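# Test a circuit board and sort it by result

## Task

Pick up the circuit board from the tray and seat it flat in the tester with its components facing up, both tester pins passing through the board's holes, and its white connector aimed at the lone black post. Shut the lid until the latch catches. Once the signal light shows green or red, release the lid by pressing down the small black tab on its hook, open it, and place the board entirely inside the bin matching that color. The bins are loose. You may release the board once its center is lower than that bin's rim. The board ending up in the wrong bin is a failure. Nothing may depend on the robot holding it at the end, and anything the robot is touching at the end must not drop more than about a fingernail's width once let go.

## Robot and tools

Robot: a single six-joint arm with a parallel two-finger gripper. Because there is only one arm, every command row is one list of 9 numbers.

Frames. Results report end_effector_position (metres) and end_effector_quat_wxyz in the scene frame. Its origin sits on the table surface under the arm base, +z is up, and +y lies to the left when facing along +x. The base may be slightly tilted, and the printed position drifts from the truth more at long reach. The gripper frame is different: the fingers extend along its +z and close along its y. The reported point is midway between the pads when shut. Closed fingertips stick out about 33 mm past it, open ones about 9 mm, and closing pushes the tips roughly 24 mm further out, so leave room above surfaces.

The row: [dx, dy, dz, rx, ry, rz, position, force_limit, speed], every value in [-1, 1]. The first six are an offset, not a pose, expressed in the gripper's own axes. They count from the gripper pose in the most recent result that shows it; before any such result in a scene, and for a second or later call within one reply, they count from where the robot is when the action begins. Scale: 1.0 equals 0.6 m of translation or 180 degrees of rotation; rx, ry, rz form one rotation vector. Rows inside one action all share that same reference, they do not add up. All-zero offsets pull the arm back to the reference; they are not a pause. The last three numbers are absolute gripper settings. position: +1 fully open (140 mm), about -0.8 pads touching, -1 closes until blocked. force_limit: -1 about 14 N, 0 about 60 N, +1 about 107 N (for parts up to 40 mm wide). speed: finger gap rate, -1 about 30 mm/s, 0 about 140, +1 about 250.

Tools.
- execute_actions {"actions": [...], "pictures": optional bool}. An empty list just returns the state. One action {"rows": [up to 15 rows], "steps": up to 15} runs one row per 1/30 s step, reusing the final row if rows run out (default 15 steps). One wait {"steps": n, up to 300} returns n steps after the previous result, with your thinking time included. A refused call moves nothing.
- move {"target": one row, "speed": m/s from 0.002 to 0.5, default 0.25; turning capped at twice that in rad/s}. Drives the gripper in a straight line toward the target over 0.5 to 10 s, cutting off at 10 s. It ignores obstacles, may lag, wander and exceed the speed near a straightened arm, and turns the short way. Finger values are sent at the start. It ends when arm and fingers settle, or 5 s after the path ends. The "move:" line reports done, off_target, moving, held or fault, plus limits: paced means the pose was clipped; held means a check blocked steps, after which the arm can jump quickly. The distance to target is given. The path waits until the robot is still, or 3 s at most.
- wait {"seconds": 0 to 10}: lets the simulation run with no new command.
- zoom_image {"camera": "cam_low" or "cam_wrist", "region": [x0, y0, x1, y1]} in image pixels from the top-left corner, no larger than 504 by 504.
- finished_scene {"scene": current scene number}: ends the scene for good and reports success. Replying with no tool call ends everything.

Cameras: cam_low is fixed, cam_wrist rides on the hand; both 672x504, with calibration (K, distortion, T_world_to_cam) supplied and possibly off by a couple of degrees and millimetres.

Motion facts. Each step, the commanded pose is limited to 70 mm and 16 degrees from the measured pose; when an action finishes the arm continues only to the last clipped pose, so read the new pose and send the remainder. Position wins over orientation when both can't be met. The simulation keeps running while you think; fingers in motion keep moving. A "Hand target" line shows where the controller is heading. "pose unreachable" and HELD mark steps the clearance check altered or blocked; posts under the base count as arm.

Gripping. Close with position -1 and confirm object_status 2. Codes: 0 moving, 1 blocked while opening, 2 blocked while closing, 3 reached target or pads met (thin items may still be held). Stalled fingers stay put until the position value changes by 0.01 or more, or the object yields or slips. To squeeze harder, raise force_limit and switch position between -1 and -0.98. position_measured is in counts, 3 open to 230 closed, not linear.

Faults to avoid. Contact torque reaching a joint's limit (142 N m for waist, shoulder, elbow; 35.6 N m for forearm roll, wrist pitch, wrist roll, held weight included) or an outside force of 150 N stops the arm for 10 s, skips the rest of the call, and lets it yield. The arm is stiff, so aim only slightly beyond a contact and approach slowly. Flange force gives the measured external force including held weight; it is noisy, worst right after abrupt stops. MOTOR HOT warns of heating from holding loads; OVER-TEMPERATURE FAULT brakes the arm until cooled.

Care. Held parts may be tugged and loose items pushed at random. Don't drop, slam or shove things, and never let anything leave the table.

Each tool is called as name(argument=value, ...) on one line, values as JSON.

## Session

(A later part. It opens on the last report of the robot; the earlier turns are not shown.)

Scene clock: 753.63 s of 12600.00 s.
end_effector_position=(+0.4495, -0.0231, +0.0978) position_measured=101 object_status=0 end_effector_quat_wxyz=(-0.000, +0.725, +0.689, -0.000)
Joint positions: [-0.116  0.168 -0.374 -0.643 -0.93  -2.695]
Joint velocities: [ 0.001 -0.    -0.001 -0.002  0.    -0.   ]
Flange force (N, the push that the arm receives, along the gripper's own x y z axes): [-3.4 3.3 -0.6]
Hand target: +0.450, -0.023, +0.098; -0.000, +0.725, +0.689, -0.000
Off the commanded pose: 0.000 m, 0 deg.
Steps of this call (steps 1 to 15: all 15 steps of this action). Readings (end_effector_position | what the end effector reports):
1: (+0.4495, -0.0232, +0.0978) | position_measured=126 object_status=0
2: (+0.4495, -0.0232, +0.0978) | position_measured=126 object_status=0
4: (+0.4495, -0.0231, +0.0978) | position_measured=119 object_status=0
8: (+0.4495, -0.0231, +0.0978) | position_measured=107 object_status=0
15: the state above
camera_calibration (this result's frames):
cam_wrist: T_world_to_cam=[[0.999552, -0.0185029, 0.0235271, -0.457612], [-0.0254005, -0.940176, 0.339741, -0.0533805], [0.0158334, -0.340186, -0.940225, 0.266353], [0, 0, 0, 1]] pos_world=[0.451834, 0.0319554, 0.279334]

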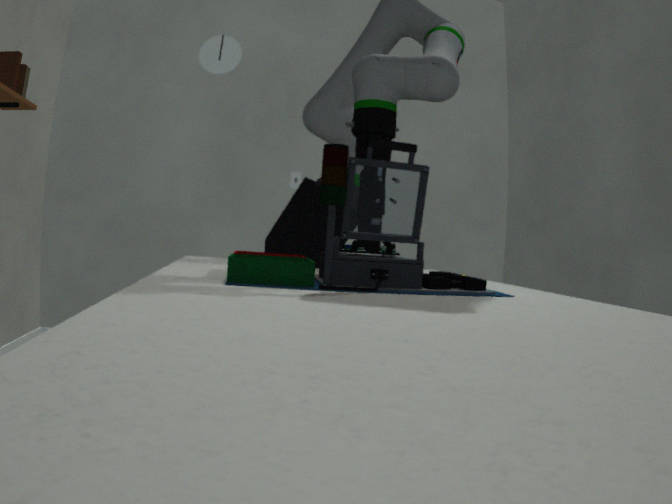

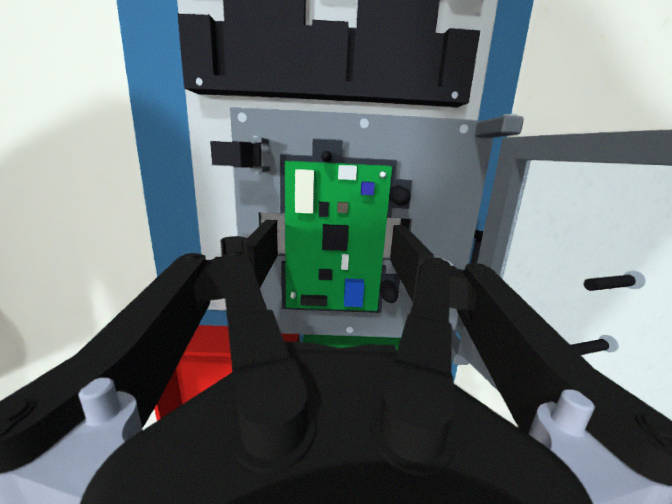

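move(target=[0, 0.1, -0.387, 0, 0, 0, 0.22, 0, -0.8], speed=0.25)

move(target=[0, 0.148, 0, 0, 0, 0, -0.2, 0, -0.2], speed=0.2)

Scene clock: 869.90 s of 12600.00 s.
end_effector_position=(+0.5095, -0.0270, +0.3300) position_measured=101 object_status=3 end_effector_quat_wxyz=(-0.000, +0.725, +0.689, -0.001)
Joint positions: [-0.353  0.061  0.025 -0.537 -1.477 -2.791]
Joint velocities: [-0.001 -0.     0.     0.001 -0.001  0.   ]
Flange force (N, the push that the arm receives, along the gripper's own x y z axes): [-1.3 2.9 -0.5]
Hand target: +0.510, -0.027, +0.330; +0.000, +0.725, +0.689, -0.000
Off the commanded pose: 0.001 m, 0 deg.
After step 90, 111.87 s passed at rest.
move: done
camera_calibration (this result's frames):
cam_wrist: T_world_to_cam=[[0.999524, -0.019995, 0.0235022, -0.52312], [-0.0268045, -0.939937, 0.340295, -0.133782], [0.0152864, -0.340763, -0.940025, 0.48259], [0, 0, 0, 1]] pos_world=[0.511908, 0.0282424, 0.511466]

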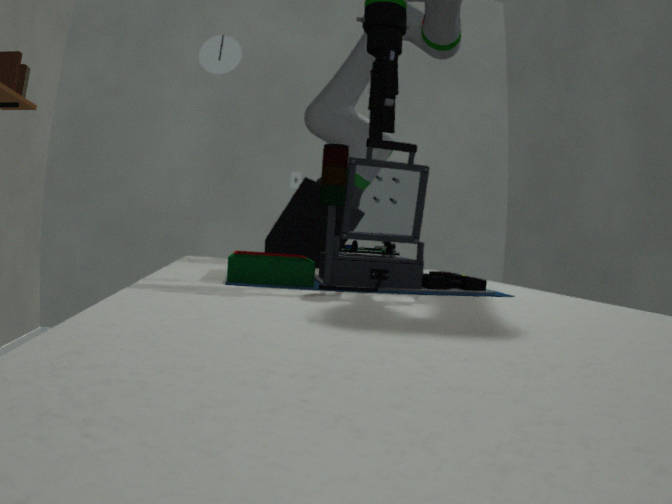

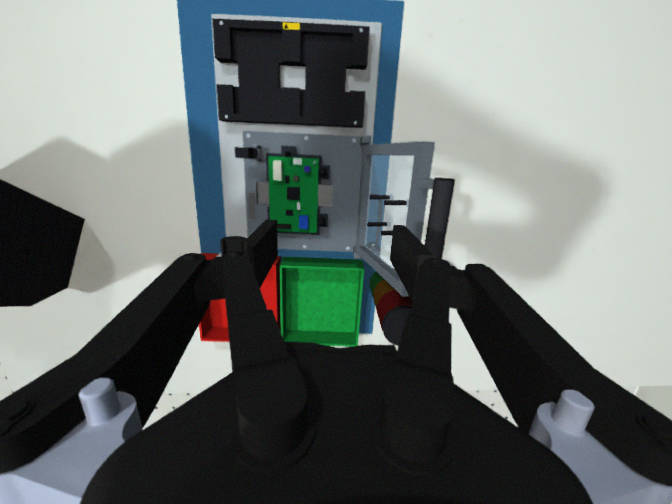

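Scene clock: 870.77 s of 12600.00 s.
end_effector_position=(+0.5982, -0.0315, +0.3299) position_measured=154 object_status=3 end_effector_quat_wxyz=(+0.000, +0.725, +0.689, -0.000)
Joint positions: [-0.311  0.246  0.28  -0.532 -1.516 -2.864]
Joint velocities: [ 0.001  0.002  0.001 -0.002 -0.001 -0.   ]
Flange force (N, the push that the arm receives, along the gripper's own x y z axes): [-4.4 8.7 -4.2]
Hand target: +0.598, -0.031, +0.330; +0.000, +0.725, +0.689, -0.000
Off the commanded pose: 0.000 m, 0 deg.
move: done
camera_calibration (this result's frames):
cam_wrist: T_world_to_cam=[[0.999514, -0.020113, 0.0237966, -0.611975], [-0.0270156, -0.939935, 0.340283, -0.135505], [0.0155231, -0.34076, -0.940022, 0.479453], [0, 0, 0, 1]] pos_world=[0.600575, 0.0237041, 0.511369]

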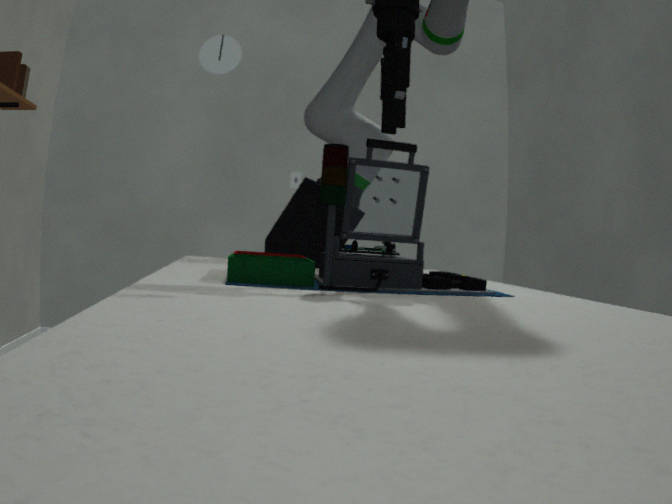

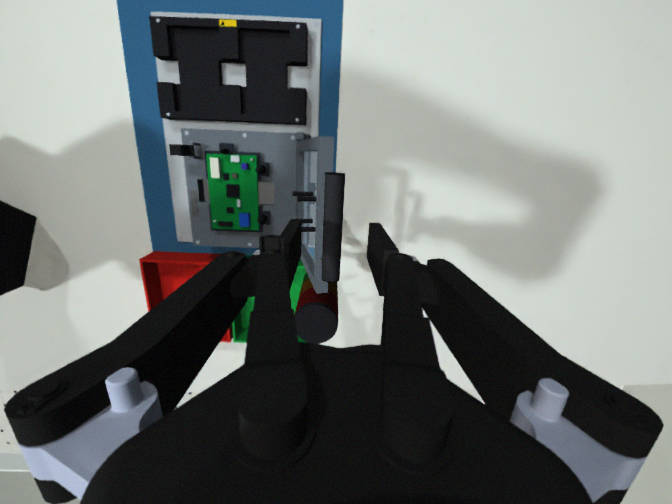

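execute_actions(actions=[])

Scene clock: 902.83 s of 12600.00 s.
end_effector_position=(+0.5983, -0.0315, +0.3299) position_measured=154 object_status=3 end_effector_quat_wxyz=(+0.000, +0.725, +0.689, -0.000)
Joint positions: [-0.311  0.246  0.28  -0.532 -1.516 -2.864]
Joint velocities: [ 0.001 -0.     0.001 -0.001 -0.    -0.   ]
Flange force (N, the push that the arm receives, along the gripper's own x y z axes): [-2.1 3.0 -0.8]
Hand target: +0.598, -0.031, +0.330; +0.000, +0.725, +0.689, -0.000
Off the commanded pose: 0.000 m, 0 deg.
Steps of this call (steps 1 to 90: nothing new was sent; then 29.07 s passed at rest). Readings (end_effector_position | what the end effector reports):
1: (+0.5982, -0.0315, +0.3299) | position_measured=154 object_status=3
2: (+0.5983, -0.0315, +0.3299) | position_measured=154 object_status=3
4: (+0.5983, -0.0315, +0.3299) | position_measured=154 object_status=3
8: (+0.5983, -0.0315, +0.3299) | position_measured=154 object_status=3
90: the state above
camera_calibration (this result's frames):
cam_wrist: T_world_to_cam=[[0.999516, -0.0201118, 0.0237448, -0.611995], [-0.0269965, -0.939942, 0.340266, -0.135509], [0.0154754, -0.340742, -0.94003, 0.479457], [0, 0, 0, 1]] pos_world=[0.600621, 0.0236919, 0.511344]

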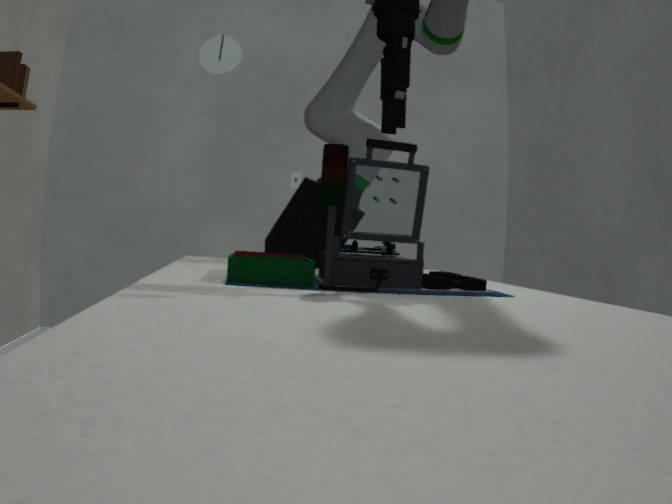

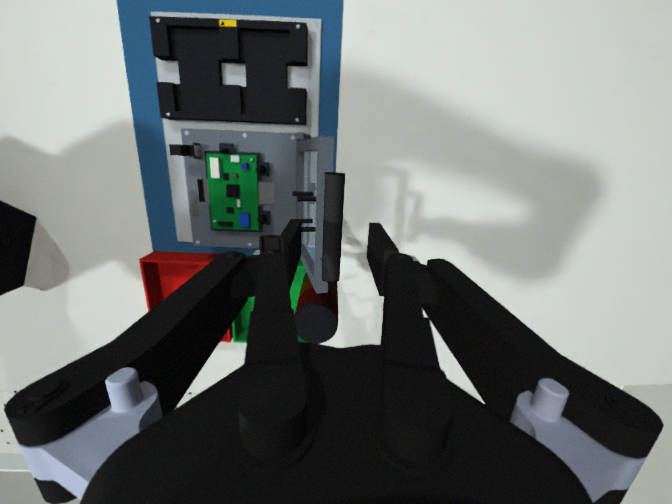

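zoom_image(camera="cam_low", region=[300, 90, 460, 300])

zoom_image(camera="cam_wrist", region=[240, 120, 440, 350])

Region (300, 90, 460, 300) of cam_low's 672x504 image, scaled by 2.400, with more detail than that image has; it fills the left 384 columns of this view, and the rest is white.

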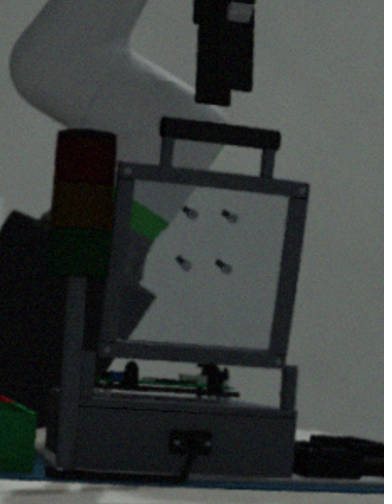

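Region (240, 120, 440, 350) of cam_wrist's 672x504 image, scaled by 2.191, with more detail than that image has; it fills the left 438 columns of this view, and the rest is white.

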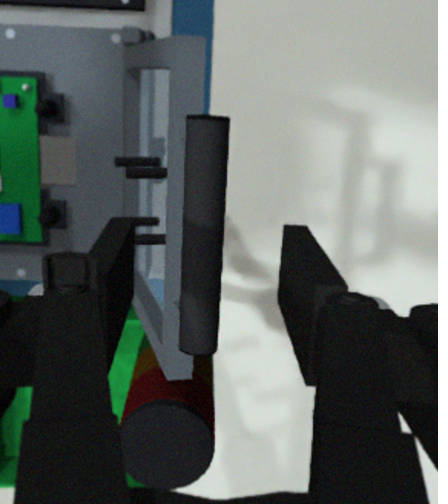

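move(target=[0, -0.0028, 0.0698, 0, 0, 0, -0.44, -1, 0], speed=0.06)

Scene clock: 1023.83 s of 12600.00 s.
end_effector_position=(+0.5966, -0.0313, +0.2880) position_measured=185 object_status=3 end_effector_quat_wxyz=(+0.000, +0.725, +0.689, -0.000)
Joint positions: [-0.272  0.255  0.207 -0.533 -1.425 -2.856]
Joint velocities: [ 0.001  0.     0.001 -0.001  0.001  0.   ]
Flange force (N, the push that the arm receives, along the gripper's own x y z axes): [-2.2 3.3 -2.0]
Hand target: +0.597, -0.031, +0.288; +0.000, +0.725, +0.689, -0.000
Off the commanded pose: 0.000 m, 0 deg.
After step 90, 117.00 s passed at rest.
move: done
camera_calibration (this result's frames):
cam_wrist: T_world_to_cam=[[0.999521, -0.0198345, 0.0237591, -0.609306], [-0.0267404, -0.939954, 0.340253, -0.121286], [0.0155837, -0.340725, -0.940034, 0.440154], [0, 0, 0, 1]] pos_world=[0.598911, 0.0238828, 0.469504]

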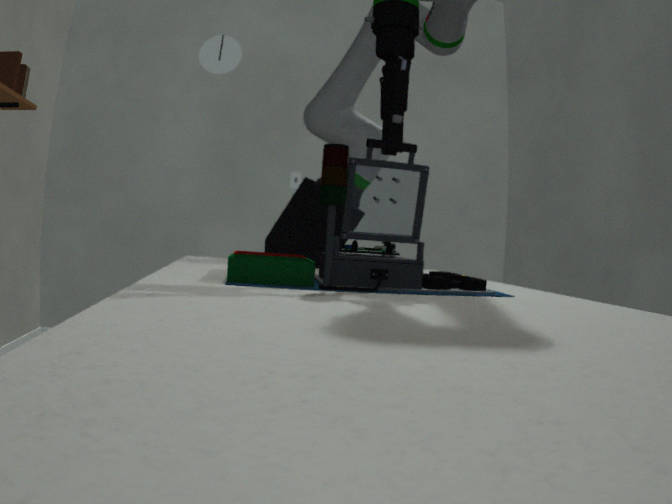

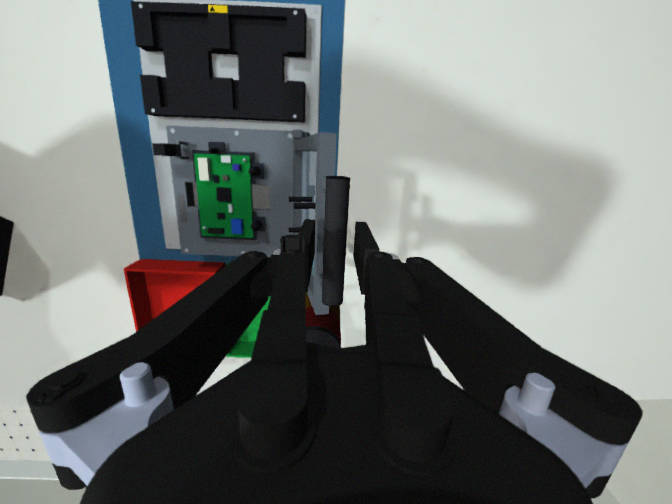

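zoom_image(camera="cam_low", region=[340, 110, 440, 185])

zoom_image(camera="cam_wrist", region=[270, 160, 410, 330])

Region (340, 110, 440, 185) of cam_low's 672x504 image, scaled by 5.040, with more detail than that image has; it fills the top 378 rows of this view, and the rest is white.

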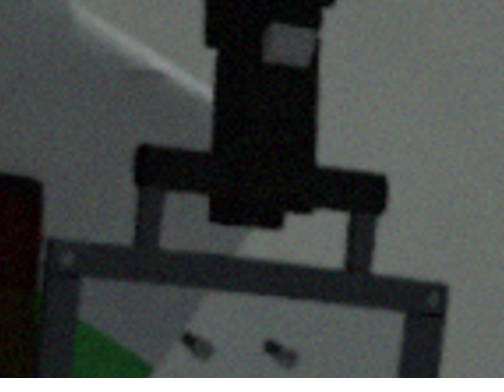

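Region (270, 160, 410, 330) of cam_wrist's 672x504 image, scaled by 2.965, with more detail than that image has; it fills the left 415 columns of this view, and the rest is white.

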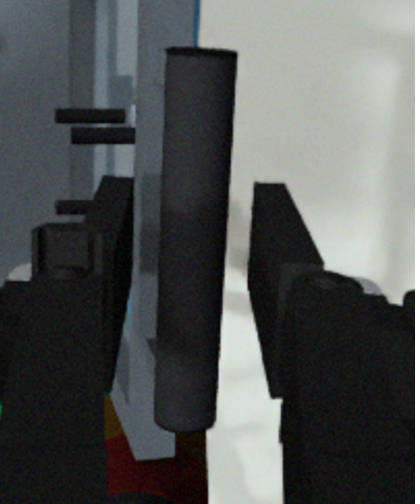

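move(target=[0, -0.1608, -0.0052, -0.04444, 0, 0, -0.54, -1, -0.5], speed=0.06)

Scene clock: 1081.20 s of 12600.00 s.
end_effector_position=(+0.5001, -0.0264, +0.2913) position_measured=197 object_status=3 end_effector_quat_wxyz=(+0.050, +0.723, +0.687, +0.047)
Joint positions: [-0.347 -0.042 -0.179 -0.601 -1.26  -2.73 ]
Joint velocities: [-0.    -0.002 -0.004  0.001  0.     0.001]
Flange force (N, the push that the arm receives, along the gripper's own x y z axes): [-3.0 5.8 2.7]
Hand target: +0.500, -0.026, +0.291; +0.051, +0.723, +0.687, +0.047
Off the commanded pose: 0.000 m, 0 deg.
After step 90, 52.47 s passed at rest.
move: done
camera_calibration (this result's frames):
cam_wrist: T_world_to_cam=[[0.986584, -0.0190491, 0.162139, -0.546701], [-0.0739761, -0.937517, 0.339984, -0.0965875], [0.145532, -0.347418, -0.926349, 0.37725], [0, 0, 0, 1]] pos_world=[0.477319, 0.0300966, 0.470945]

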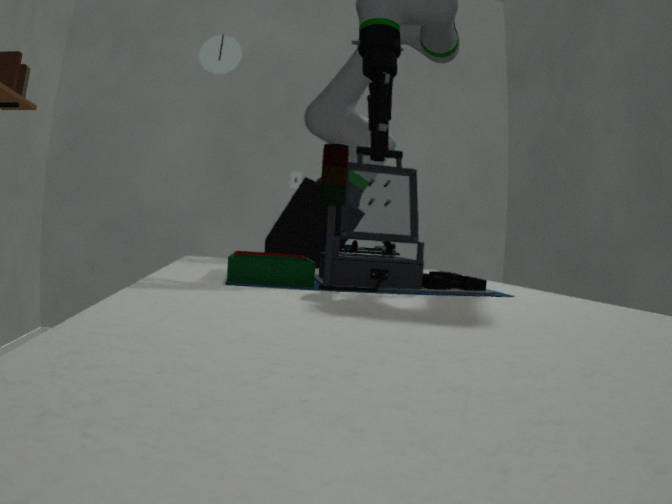

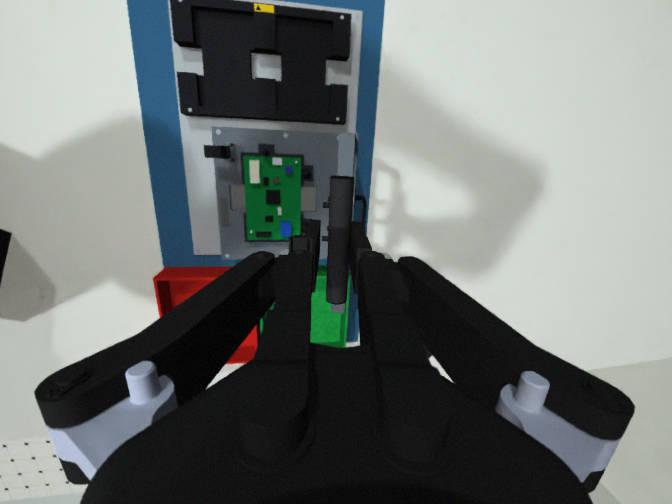

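zoom_image(camera="cam_low", region=[330, 120, 430, 195])

zoom_image(camera="cam_wrist", region=[270, 160, 410, 330])

Region (330, 120, 430, 195) of cam_low's 672x504 image, scaled by 5.040, with more detail than that image has; it fills the top 378 rows of this view, and the rest is white.

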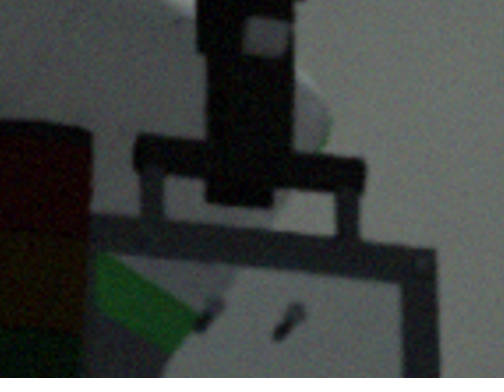

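Region (270, 160, 410, 330) of cam_wrist's 672x504 image, scaled by 2.965, with more detail than that image has; it fills the left 415 columns of this view, and the rest is white.

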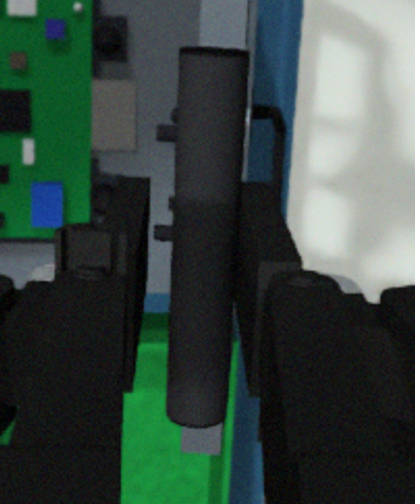

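move(target=[0, -0.1335, 0.04535, -0.03889, 0, 0, -0.54, -1, -0.5], speed=0.07)

Scene clock: 1116.03 s of 12600.00 s.
end_effector_position=(+0.4246, -0.0224, +0.2533) position_measured=197 object_status=3 end_effector_quat_wxyz=(+0.094, +0.719, +0.683, +0.089)
Joint positions: [-0.39  -0.254 -0.497 -0.694 -1.091 -2.601]
Joint velocities: [-0.002 -0.002 -0.001 -0.001 -0.     0.001]
Flange force (N, the push that the arm receives, along the gripper's own x y z axes): [-4.1 10.5 1.4]
Hand target: +0.425, -0.022, +0.253; +0.094, +0.719, +0.683, +0.089
Off the commanded pose: 0.000 m, 0 deg.
After step 90, 30.30 s passed at rest.
move: done
camera_calibration (this result's frames):
cam_wrist: T_world_to_cam=[[0.959616, -0.0174995, 0.280768, -0.484487], [-0.114878, -0.935429, 0.334329, -0.0666872], [0.256787, -0.353082, -0.899663, 0.300318], [0, 0, 0, 1]] pos_world=[0.380143, 0.0351773, 0.428508]

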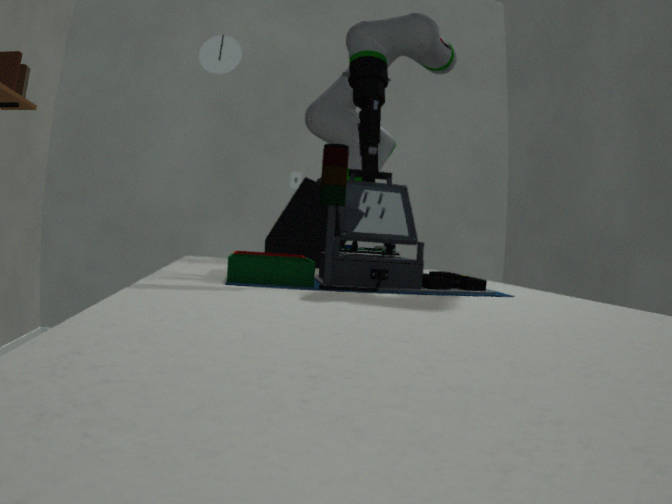

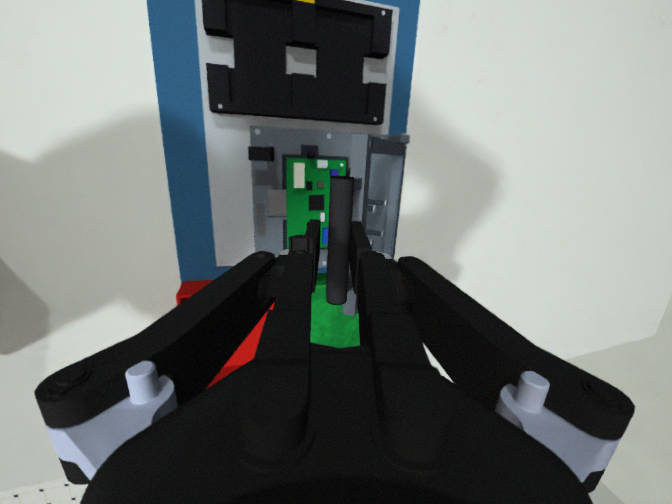

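zoom_image(camera="cam_wrist", region=[270, 160, 410, 330])

Region (270, 160, 410, 330) of cam_wrist's 672x504 image, scaled by 2.965, with more detail than that image has; it fills the left 415 columns of this view, and the rest is white.

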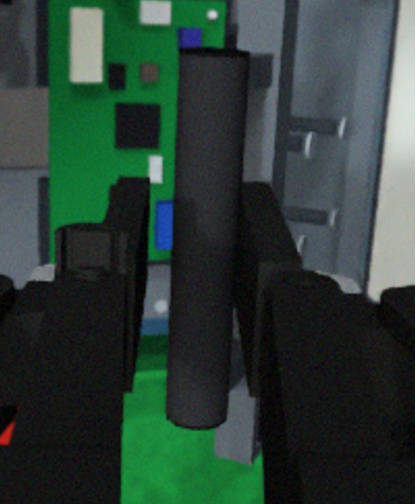

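move(target=[0, -0.03578, -0.00213, -0.0111, 0, 0, -0.54, 0, -0.5], speed=0.04)

Scene clock: 1236.87 s of 12600.00 s.
end_effector_position=(+0.4035, -0.0213, +0.2490) position_measured=197 object_status=3 end_effector_quat_wxyz=(+0.107, +0.717, +0.681, +0.101)
Joint positions: [-0.419 -0.317 -0.57  -0.722 -1.073 -2.56 ]
Joint velocities: [-0.001 -0.    -0.001  0.     0.     0.001]
Flange force (N, the push that the arm receives, along the gripper's own x y z axes): [-1.0 5.5 1.1]
Hand target: +0.403, -0.021, +0.249; +0.107, +0.717, +0.681, +0.101
Off the commanded pose: 0.000 m, 0 deg.
After step 90, 117.00 s passed at rest.
move: done
camera_calibration (this result's frames):
cam_wrist: T_world_to_cam=[[0.949305, -0.017002, 0.313895, -0.467115], [-0.126462, -0.934827, 0.331821, -0.0613422], [0.287796, -0.354695, -0.889587, 0.28719], [0, 0, 0, 1]] pos_world=[0.353025, 0.0365787, 0.422461]

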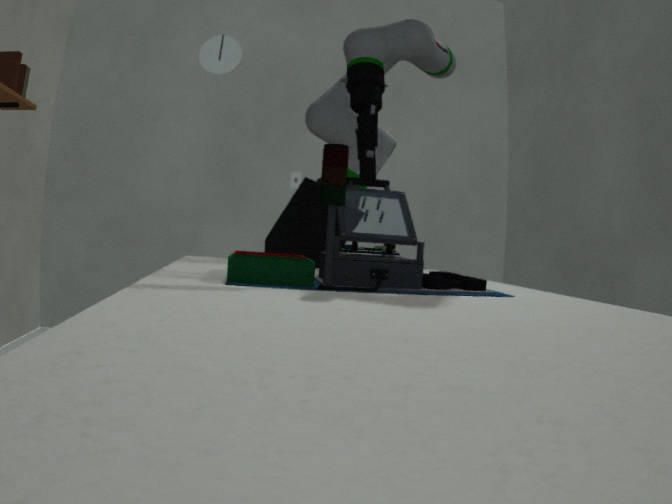

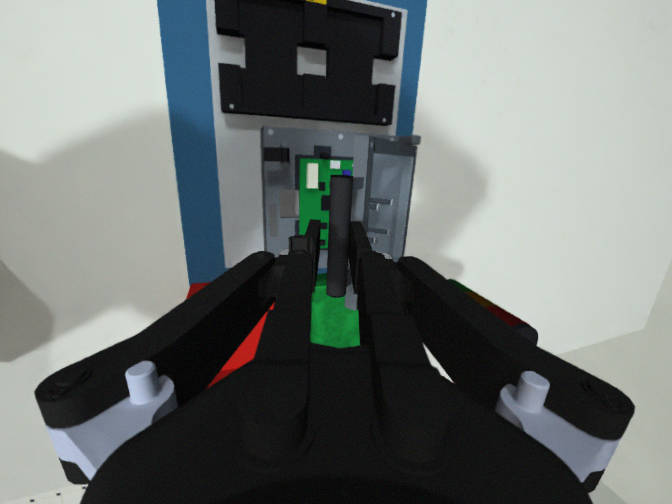

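zoom_image(camera="cam_wrist", region=[270, 160, 410, 330])

zoom_image(camera="cam_low", region=[330, 150, 420, 215])

Region (270, 160, 410, 330) of cam_wrist's 672x504 image, scaled by 2.965, with more detail than that image has; it fills the left 415 columns of this view, and the rest is white.

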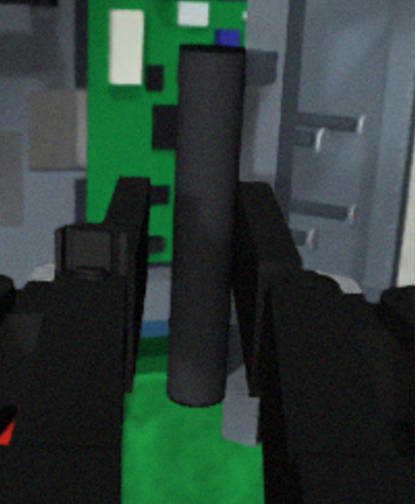

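Region (330, 150, 420, 215) of cam_low's 672x504 image, scaled by 5.600, with more detail than that image has.

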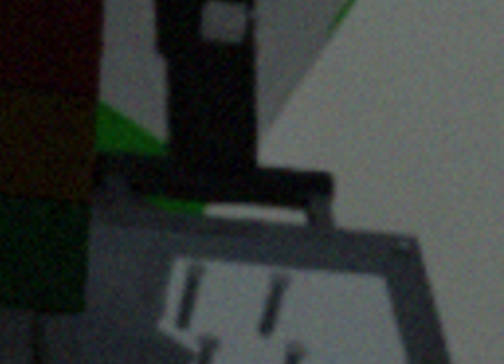

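move(target=[0, 0.0058, -0.0033, 0, 0, 0, -0.54, 0, -0.5], speed=0.03)

zoom_image(camera="cam_wrist", region=[270, 160, 410, 330])

Scene clock: 1270.63 s of 12600.00 s.
end_effector_position=(+0.4062, -0.0215, +0.2519) position_measured=197 object_status=3 end_effector_quat_wxyz=(+0.107, +0.717, +0.681, +0.101)
Joint positions: [-0.421 -0.314 -0.56  -0.72  -1.079 -2.563]
Joint velocities: [ 0.     0.001  0.005 -0.    -0.    -0.   ]
Flange force (N, the push that the arm receives, along the gripper's own x y z axes): [-2.1 2.0 -0.9]
Hand target: +0.406, -0.021, +0.252; +0.107, +0.717, +0.681, +0.101
Off the commanded pose: 0.000 m, 0 deg.
After step 90, 30.07 s passed at rest.
move: done
camera_calibration (this result's frames):
cam_wrist: T_world_to_cam=[[0.949304, -0.01702, 0.3139, -0.47063], [-0.126482, -0.934824, 0.331822, -0.0620895], [0.287793, -0.354703, -0.889585, 0.288928], [0, 0, 0, 1]] pos_world=[0.355766, 0.0364307, 0.425359]

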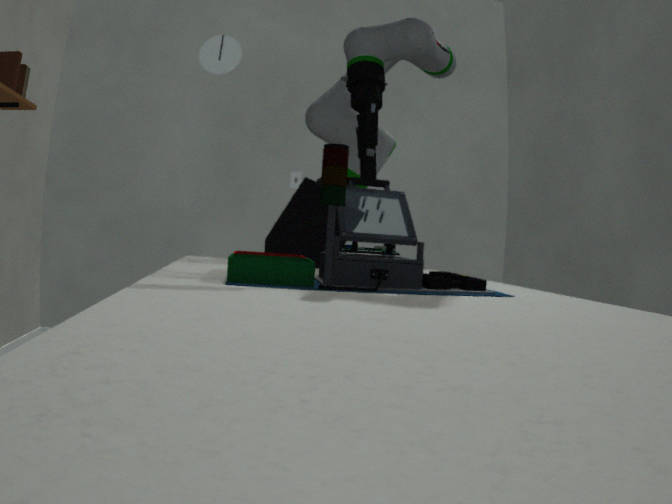

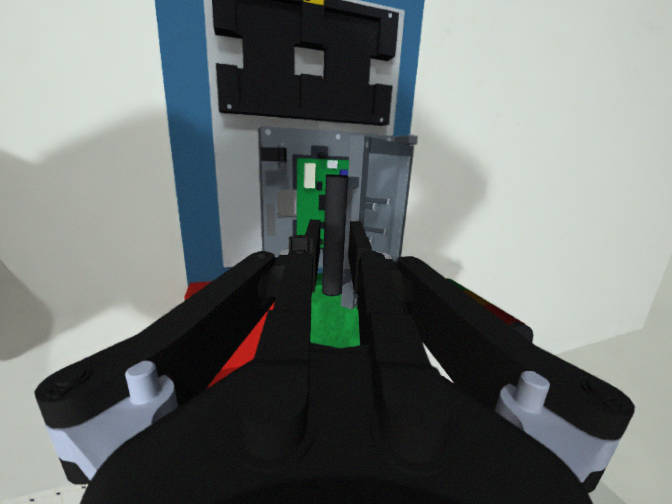

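Region (270, 160, 410, 330) of cam_wrist's 672x504 image, scaled by 2.965, with more detail than that image has; it fills the left 415 columns of this view, and the rest is white.

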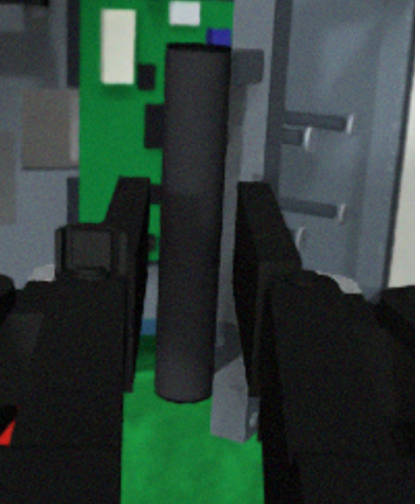

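move(target=[0, -0.07945, 0.05377, 0.03889, 0, 0, -0.54, 0, -0.5], speed=0.06)

move(target=[0, -0.04215, 0.07243, 0.03333, 0, 0, -0.54, 0, -0.5], speed=0.05)

Scene clock: 1317.37 s of 12600.00 s.
end_effector_position=(+0.3702, -0.0195, +0.2072) position_measured=197 object_status=3 end_effector_quat_wxyz=(+0.063, +0.722, +0.686, +0.059)
Joint positions: [-0.333 -0.269 -0.614 -0.671 -1.053 -2.6  ]
Joint velocities: [ 0.002  0.001 -0.    -0.001  0.    -0.   ]
Flange force (N, the push that the arm receives, along the gripper's own x y z axes): [-2.5 5.7 0.2]
Hand target: +0.370, -0.019, +0.207; +0.063, +0.722, +0.686, +0.059
Off the commanded pose: 0.000 m, 0 deg.
After step 90, 42.40 s passed at rest.
move: done
camera_calibration (this result's frames):
cam_wrist: T_world_to_cam=[[0.98041, -0.0182476, 0.196119, -0.409484], [-0.0852177, -0.936981, 0.338828, -0.0667224], [0.177577, -0.348903, -0.920181, 0.307478], [0, 0, 0, 1]] pos_world=[0.341175, 0.0372904, 0.385851]

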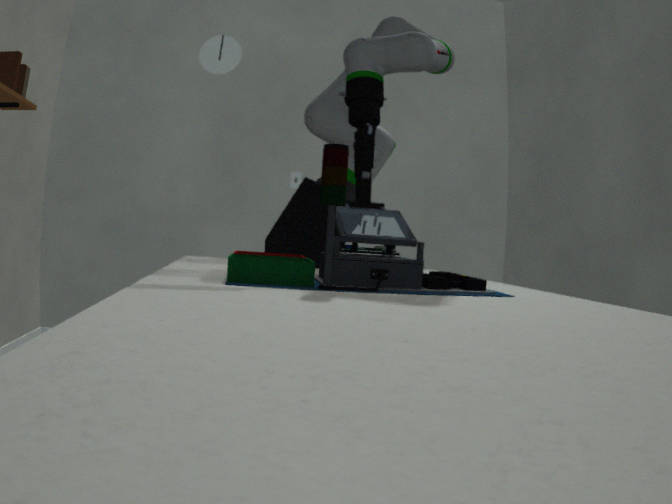

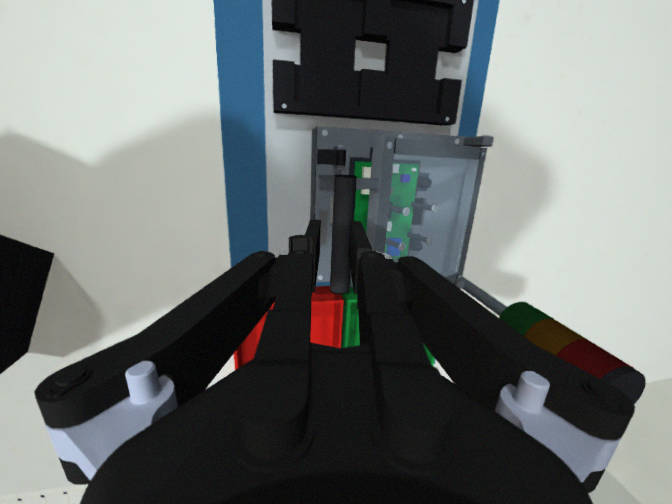

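Scene clock: 1318.73 s of 12600.00 s.
end_effector_position=(+0.3529, -0.0184, +0.1600) position_measured=197 object_status=3 end_effector_quat_wxyz=(+0.025, +0.724, +0.689, +0.024)
Joint positions: [-0.235 -0.166 -0.631 -0.65  -0.994 -2.629]
Joint velocities: [ 0.001  0.001  0.001 -0.001  0.    -0.   ]
Flange force (N, the push that the arm receives, along the gripper's own x y z axes): [-2.2 1.6 -2.5]
Hand target: +0.353, -0.018, +0.160; +0.025, +0.724, +0.689, +0.023
Off the commanded pose: 0.000 m, 0 deg.
move: done
camera_calibration (this result's frames):
cam_wrist: T_world_to_cam=[[0.995509, -0.0186024, 0.0928252, -0.372088], [-0.0493151, -0.938867, 0.340731, -0.0642428], [0.080812, -0.343778, -0.935567, 0.304212], [0, 0, 0, 1]] pos_world=[0.342665, 0.0373443, 0.341039]

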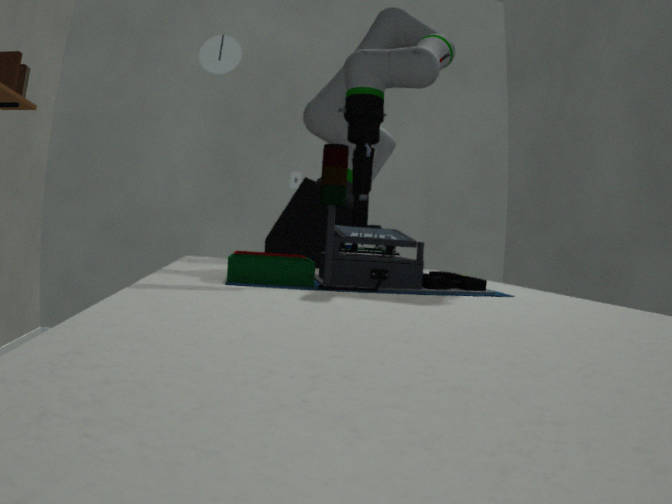

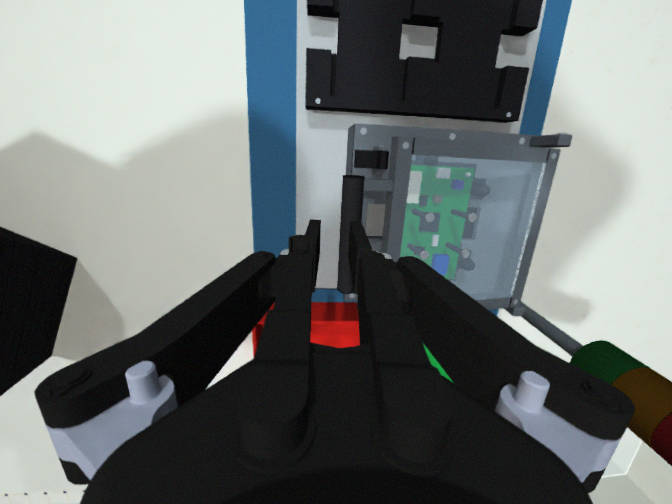

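zoom_image(camera="cam_wrist", region=[290, 120, 460, 320])

zoom_image(camera="cam_low", region=[315, 200, 435, 290])

Region (290, 120, 460, 320) of cam_wrist's 672x504 image, scaled by 2.520, with more detail than that image has; it fills the left 428 columns of this view, and the rest is white.

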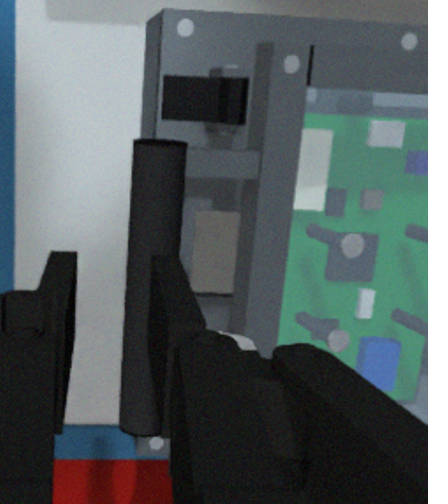

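Region (315, 200, 435, 290) of cam_low's 672x504 image, scaled by 4.200, with more detail than that image has; it fills the top 378 rows of this view, and the rest is white.

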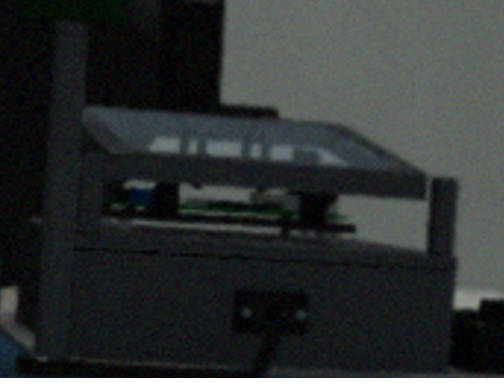

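move(target=[0, -0.00397, 0.02312, 0.02222, 0, 0, -0.54, 0, -0.5], speed=0.04)

zoom_image(camera="cam_wrist", region=[290, 120, 460, 320])

zoom_image(camera="cam_low", region=[315, 200, 435, 290])

Scene clock: 1368.57 s of 12600.00 s.
end_effector_position=(+0.3515, -0.0183, +0.1460) position_measured=197 object_status=3 end_effector_quat_wxyz=(-0.000, +0.725, +0.689, -0.000)
Joint positions: [-0.196 -0.096 -0.596 -0.624 -1.006 -2.658]
Joint velocities: [-0.001  0.002  0.003  0.001 -0.    -0.001]
Flange force (N, the push that the arm receives, along the gripper's own x y z axes): [-2.7 2.8 -3.1]
Hand target: +0.352, -0.018, +0.146; -0.000, +0.725, +0.689, -0.000
Off the commanded pose: 0.000 m, 0 deg.
After step 90, 45.73 s passed at rest.
move: done
camera_calibration (this result's frames):
cam_wrist: T_world_to_cam=[[0.999553, -0.0186666, 0.0233337, -0.360673], [-0.0254922, -0.940096, 0.339956, -0.0677106], [0.0155901, -0.340399, -0.940152, 0.31492], [0, 0, 0, 1]] pos_world=[0.353876, 0.0368114, 0.327507]

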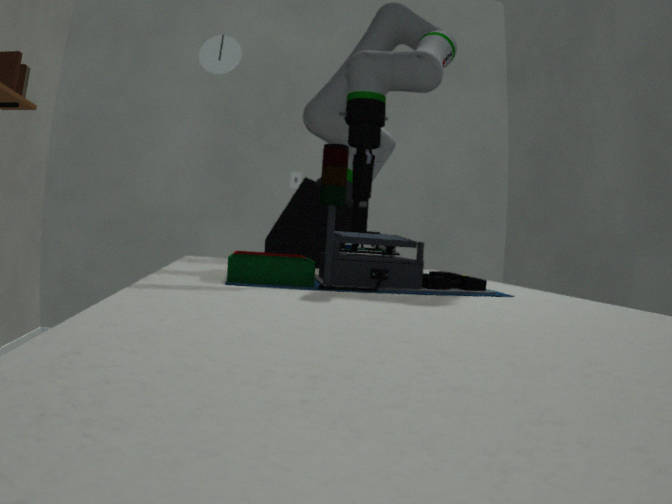

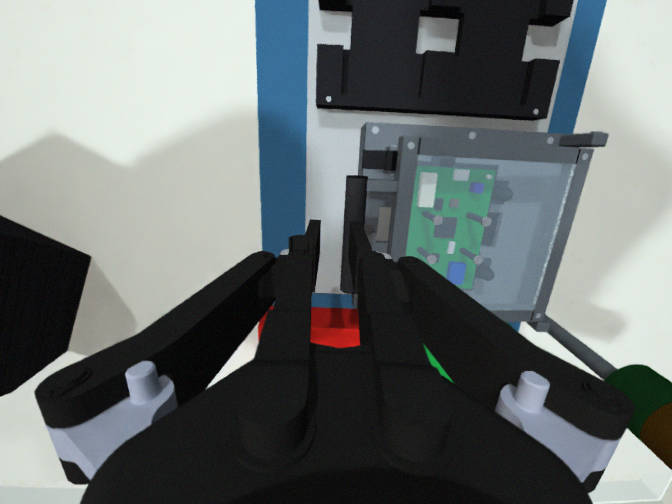

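Region (290, 120, 460, 320) of cam_wrist's 672x504 image, scaled by 2.520, with more detail than that image has; it fills the left 428 columns of this view, and the rest is white.

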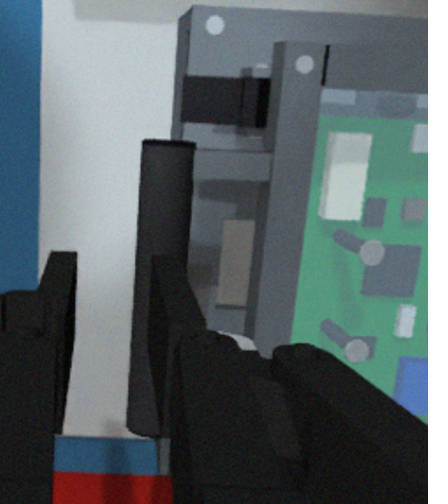

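Region (315, 200, 435, 290) of cam_low's 672x504 image, scaled by 4.200, with more detail than that image has; it fills the top 378 rows of this view, and the rest is white.

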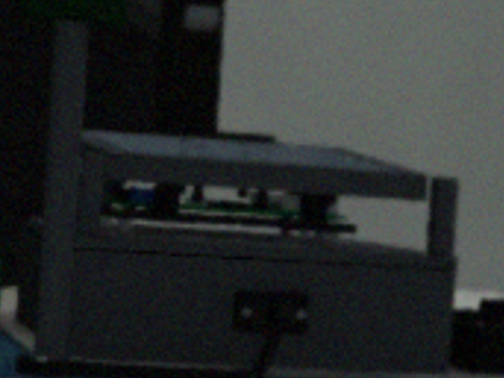

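move(target=[0, -0.0005, 0.01167, 0, 0, 0, -0.54, 0, -0.5], speed=0.015)

zoom_image(camera="cam_wrist", region=[330, 120, 450, 210])

zoom_image(camera="cam_low", region=[315, 200, 435, 290])

Scene clock: 1380.70 s of 12600.00 s.
end_effector_position=(+0.3512, -0.0183, +0.1390) position_measured=197 object_status=3 end_effector_quat_wxyz=(-0.000, +0.725, +0.689, -0.000)
Joint positions: [-0.187 -0.084 -0.601 -0.631 -0.987 -2.654]
Joint velocities: [ 0.002  0.001  0.    -0.     0.001  0.   ]
Flange force (N, the push that the arm receives, along the gripper's own x y z axes): [-1.1 -1.6 -16.2]
Hand target: +0.351, -0.018, +0.139; -0.000, +0.725, +0.689, -0.000
Off the commanded pose: 0.000 m, 0 deg.
After step 90, 8.43 s passed at rest.
move: done
camera_calibration (this result's frames):
cam_wrist: T_world_to_cam=[[0.999555, -0.0186043, 0.0233365, -0.360211], [-0.0254342, -0.940106, 0.339933, -0.0653283], [0.0156145, -0.340375, -0.94016, 0.308376], [0, 0, 0, 1]] pos_world=[0.353574, 0.0368465, 0.320536]

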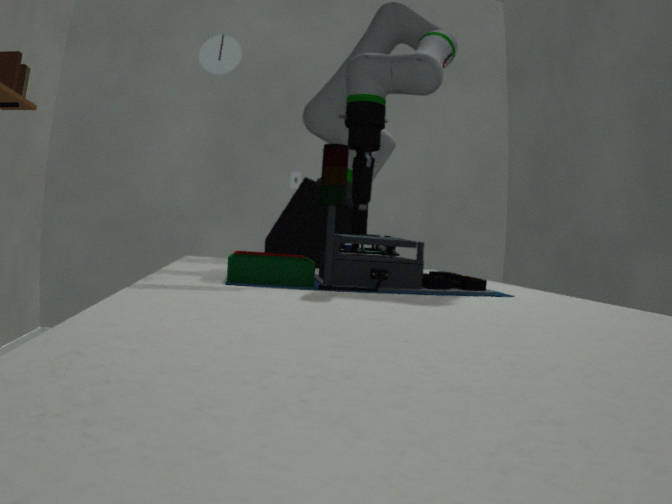

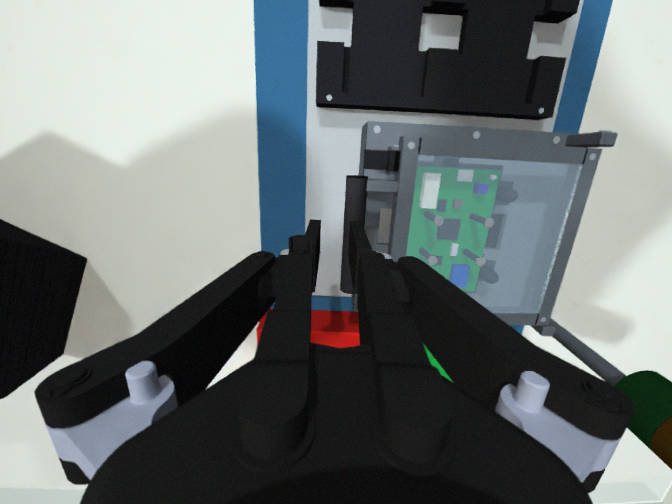

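Region (330, 120, 450, 210) of cam_wrist's 672x504 image, scaled by 4.200, with more detail than that image has; it fills the top 378 rows of this view, and the rest is white.

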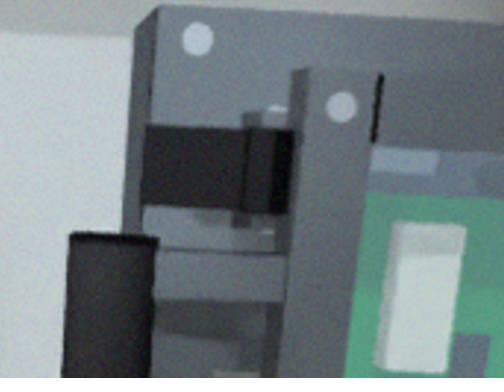

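Region (315, 200, 435, 290) of cam_low's 672x504 image, scaled by 4.200, with more detail than that image has; it fills the top 378 rows of this view, and the rest is white.

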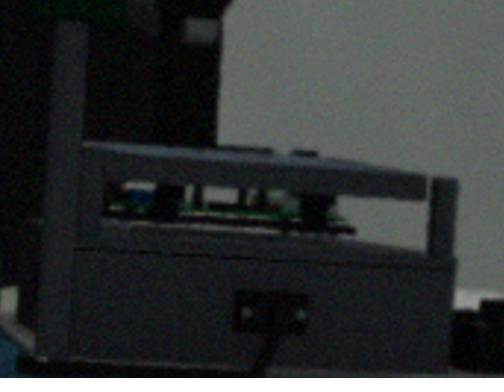

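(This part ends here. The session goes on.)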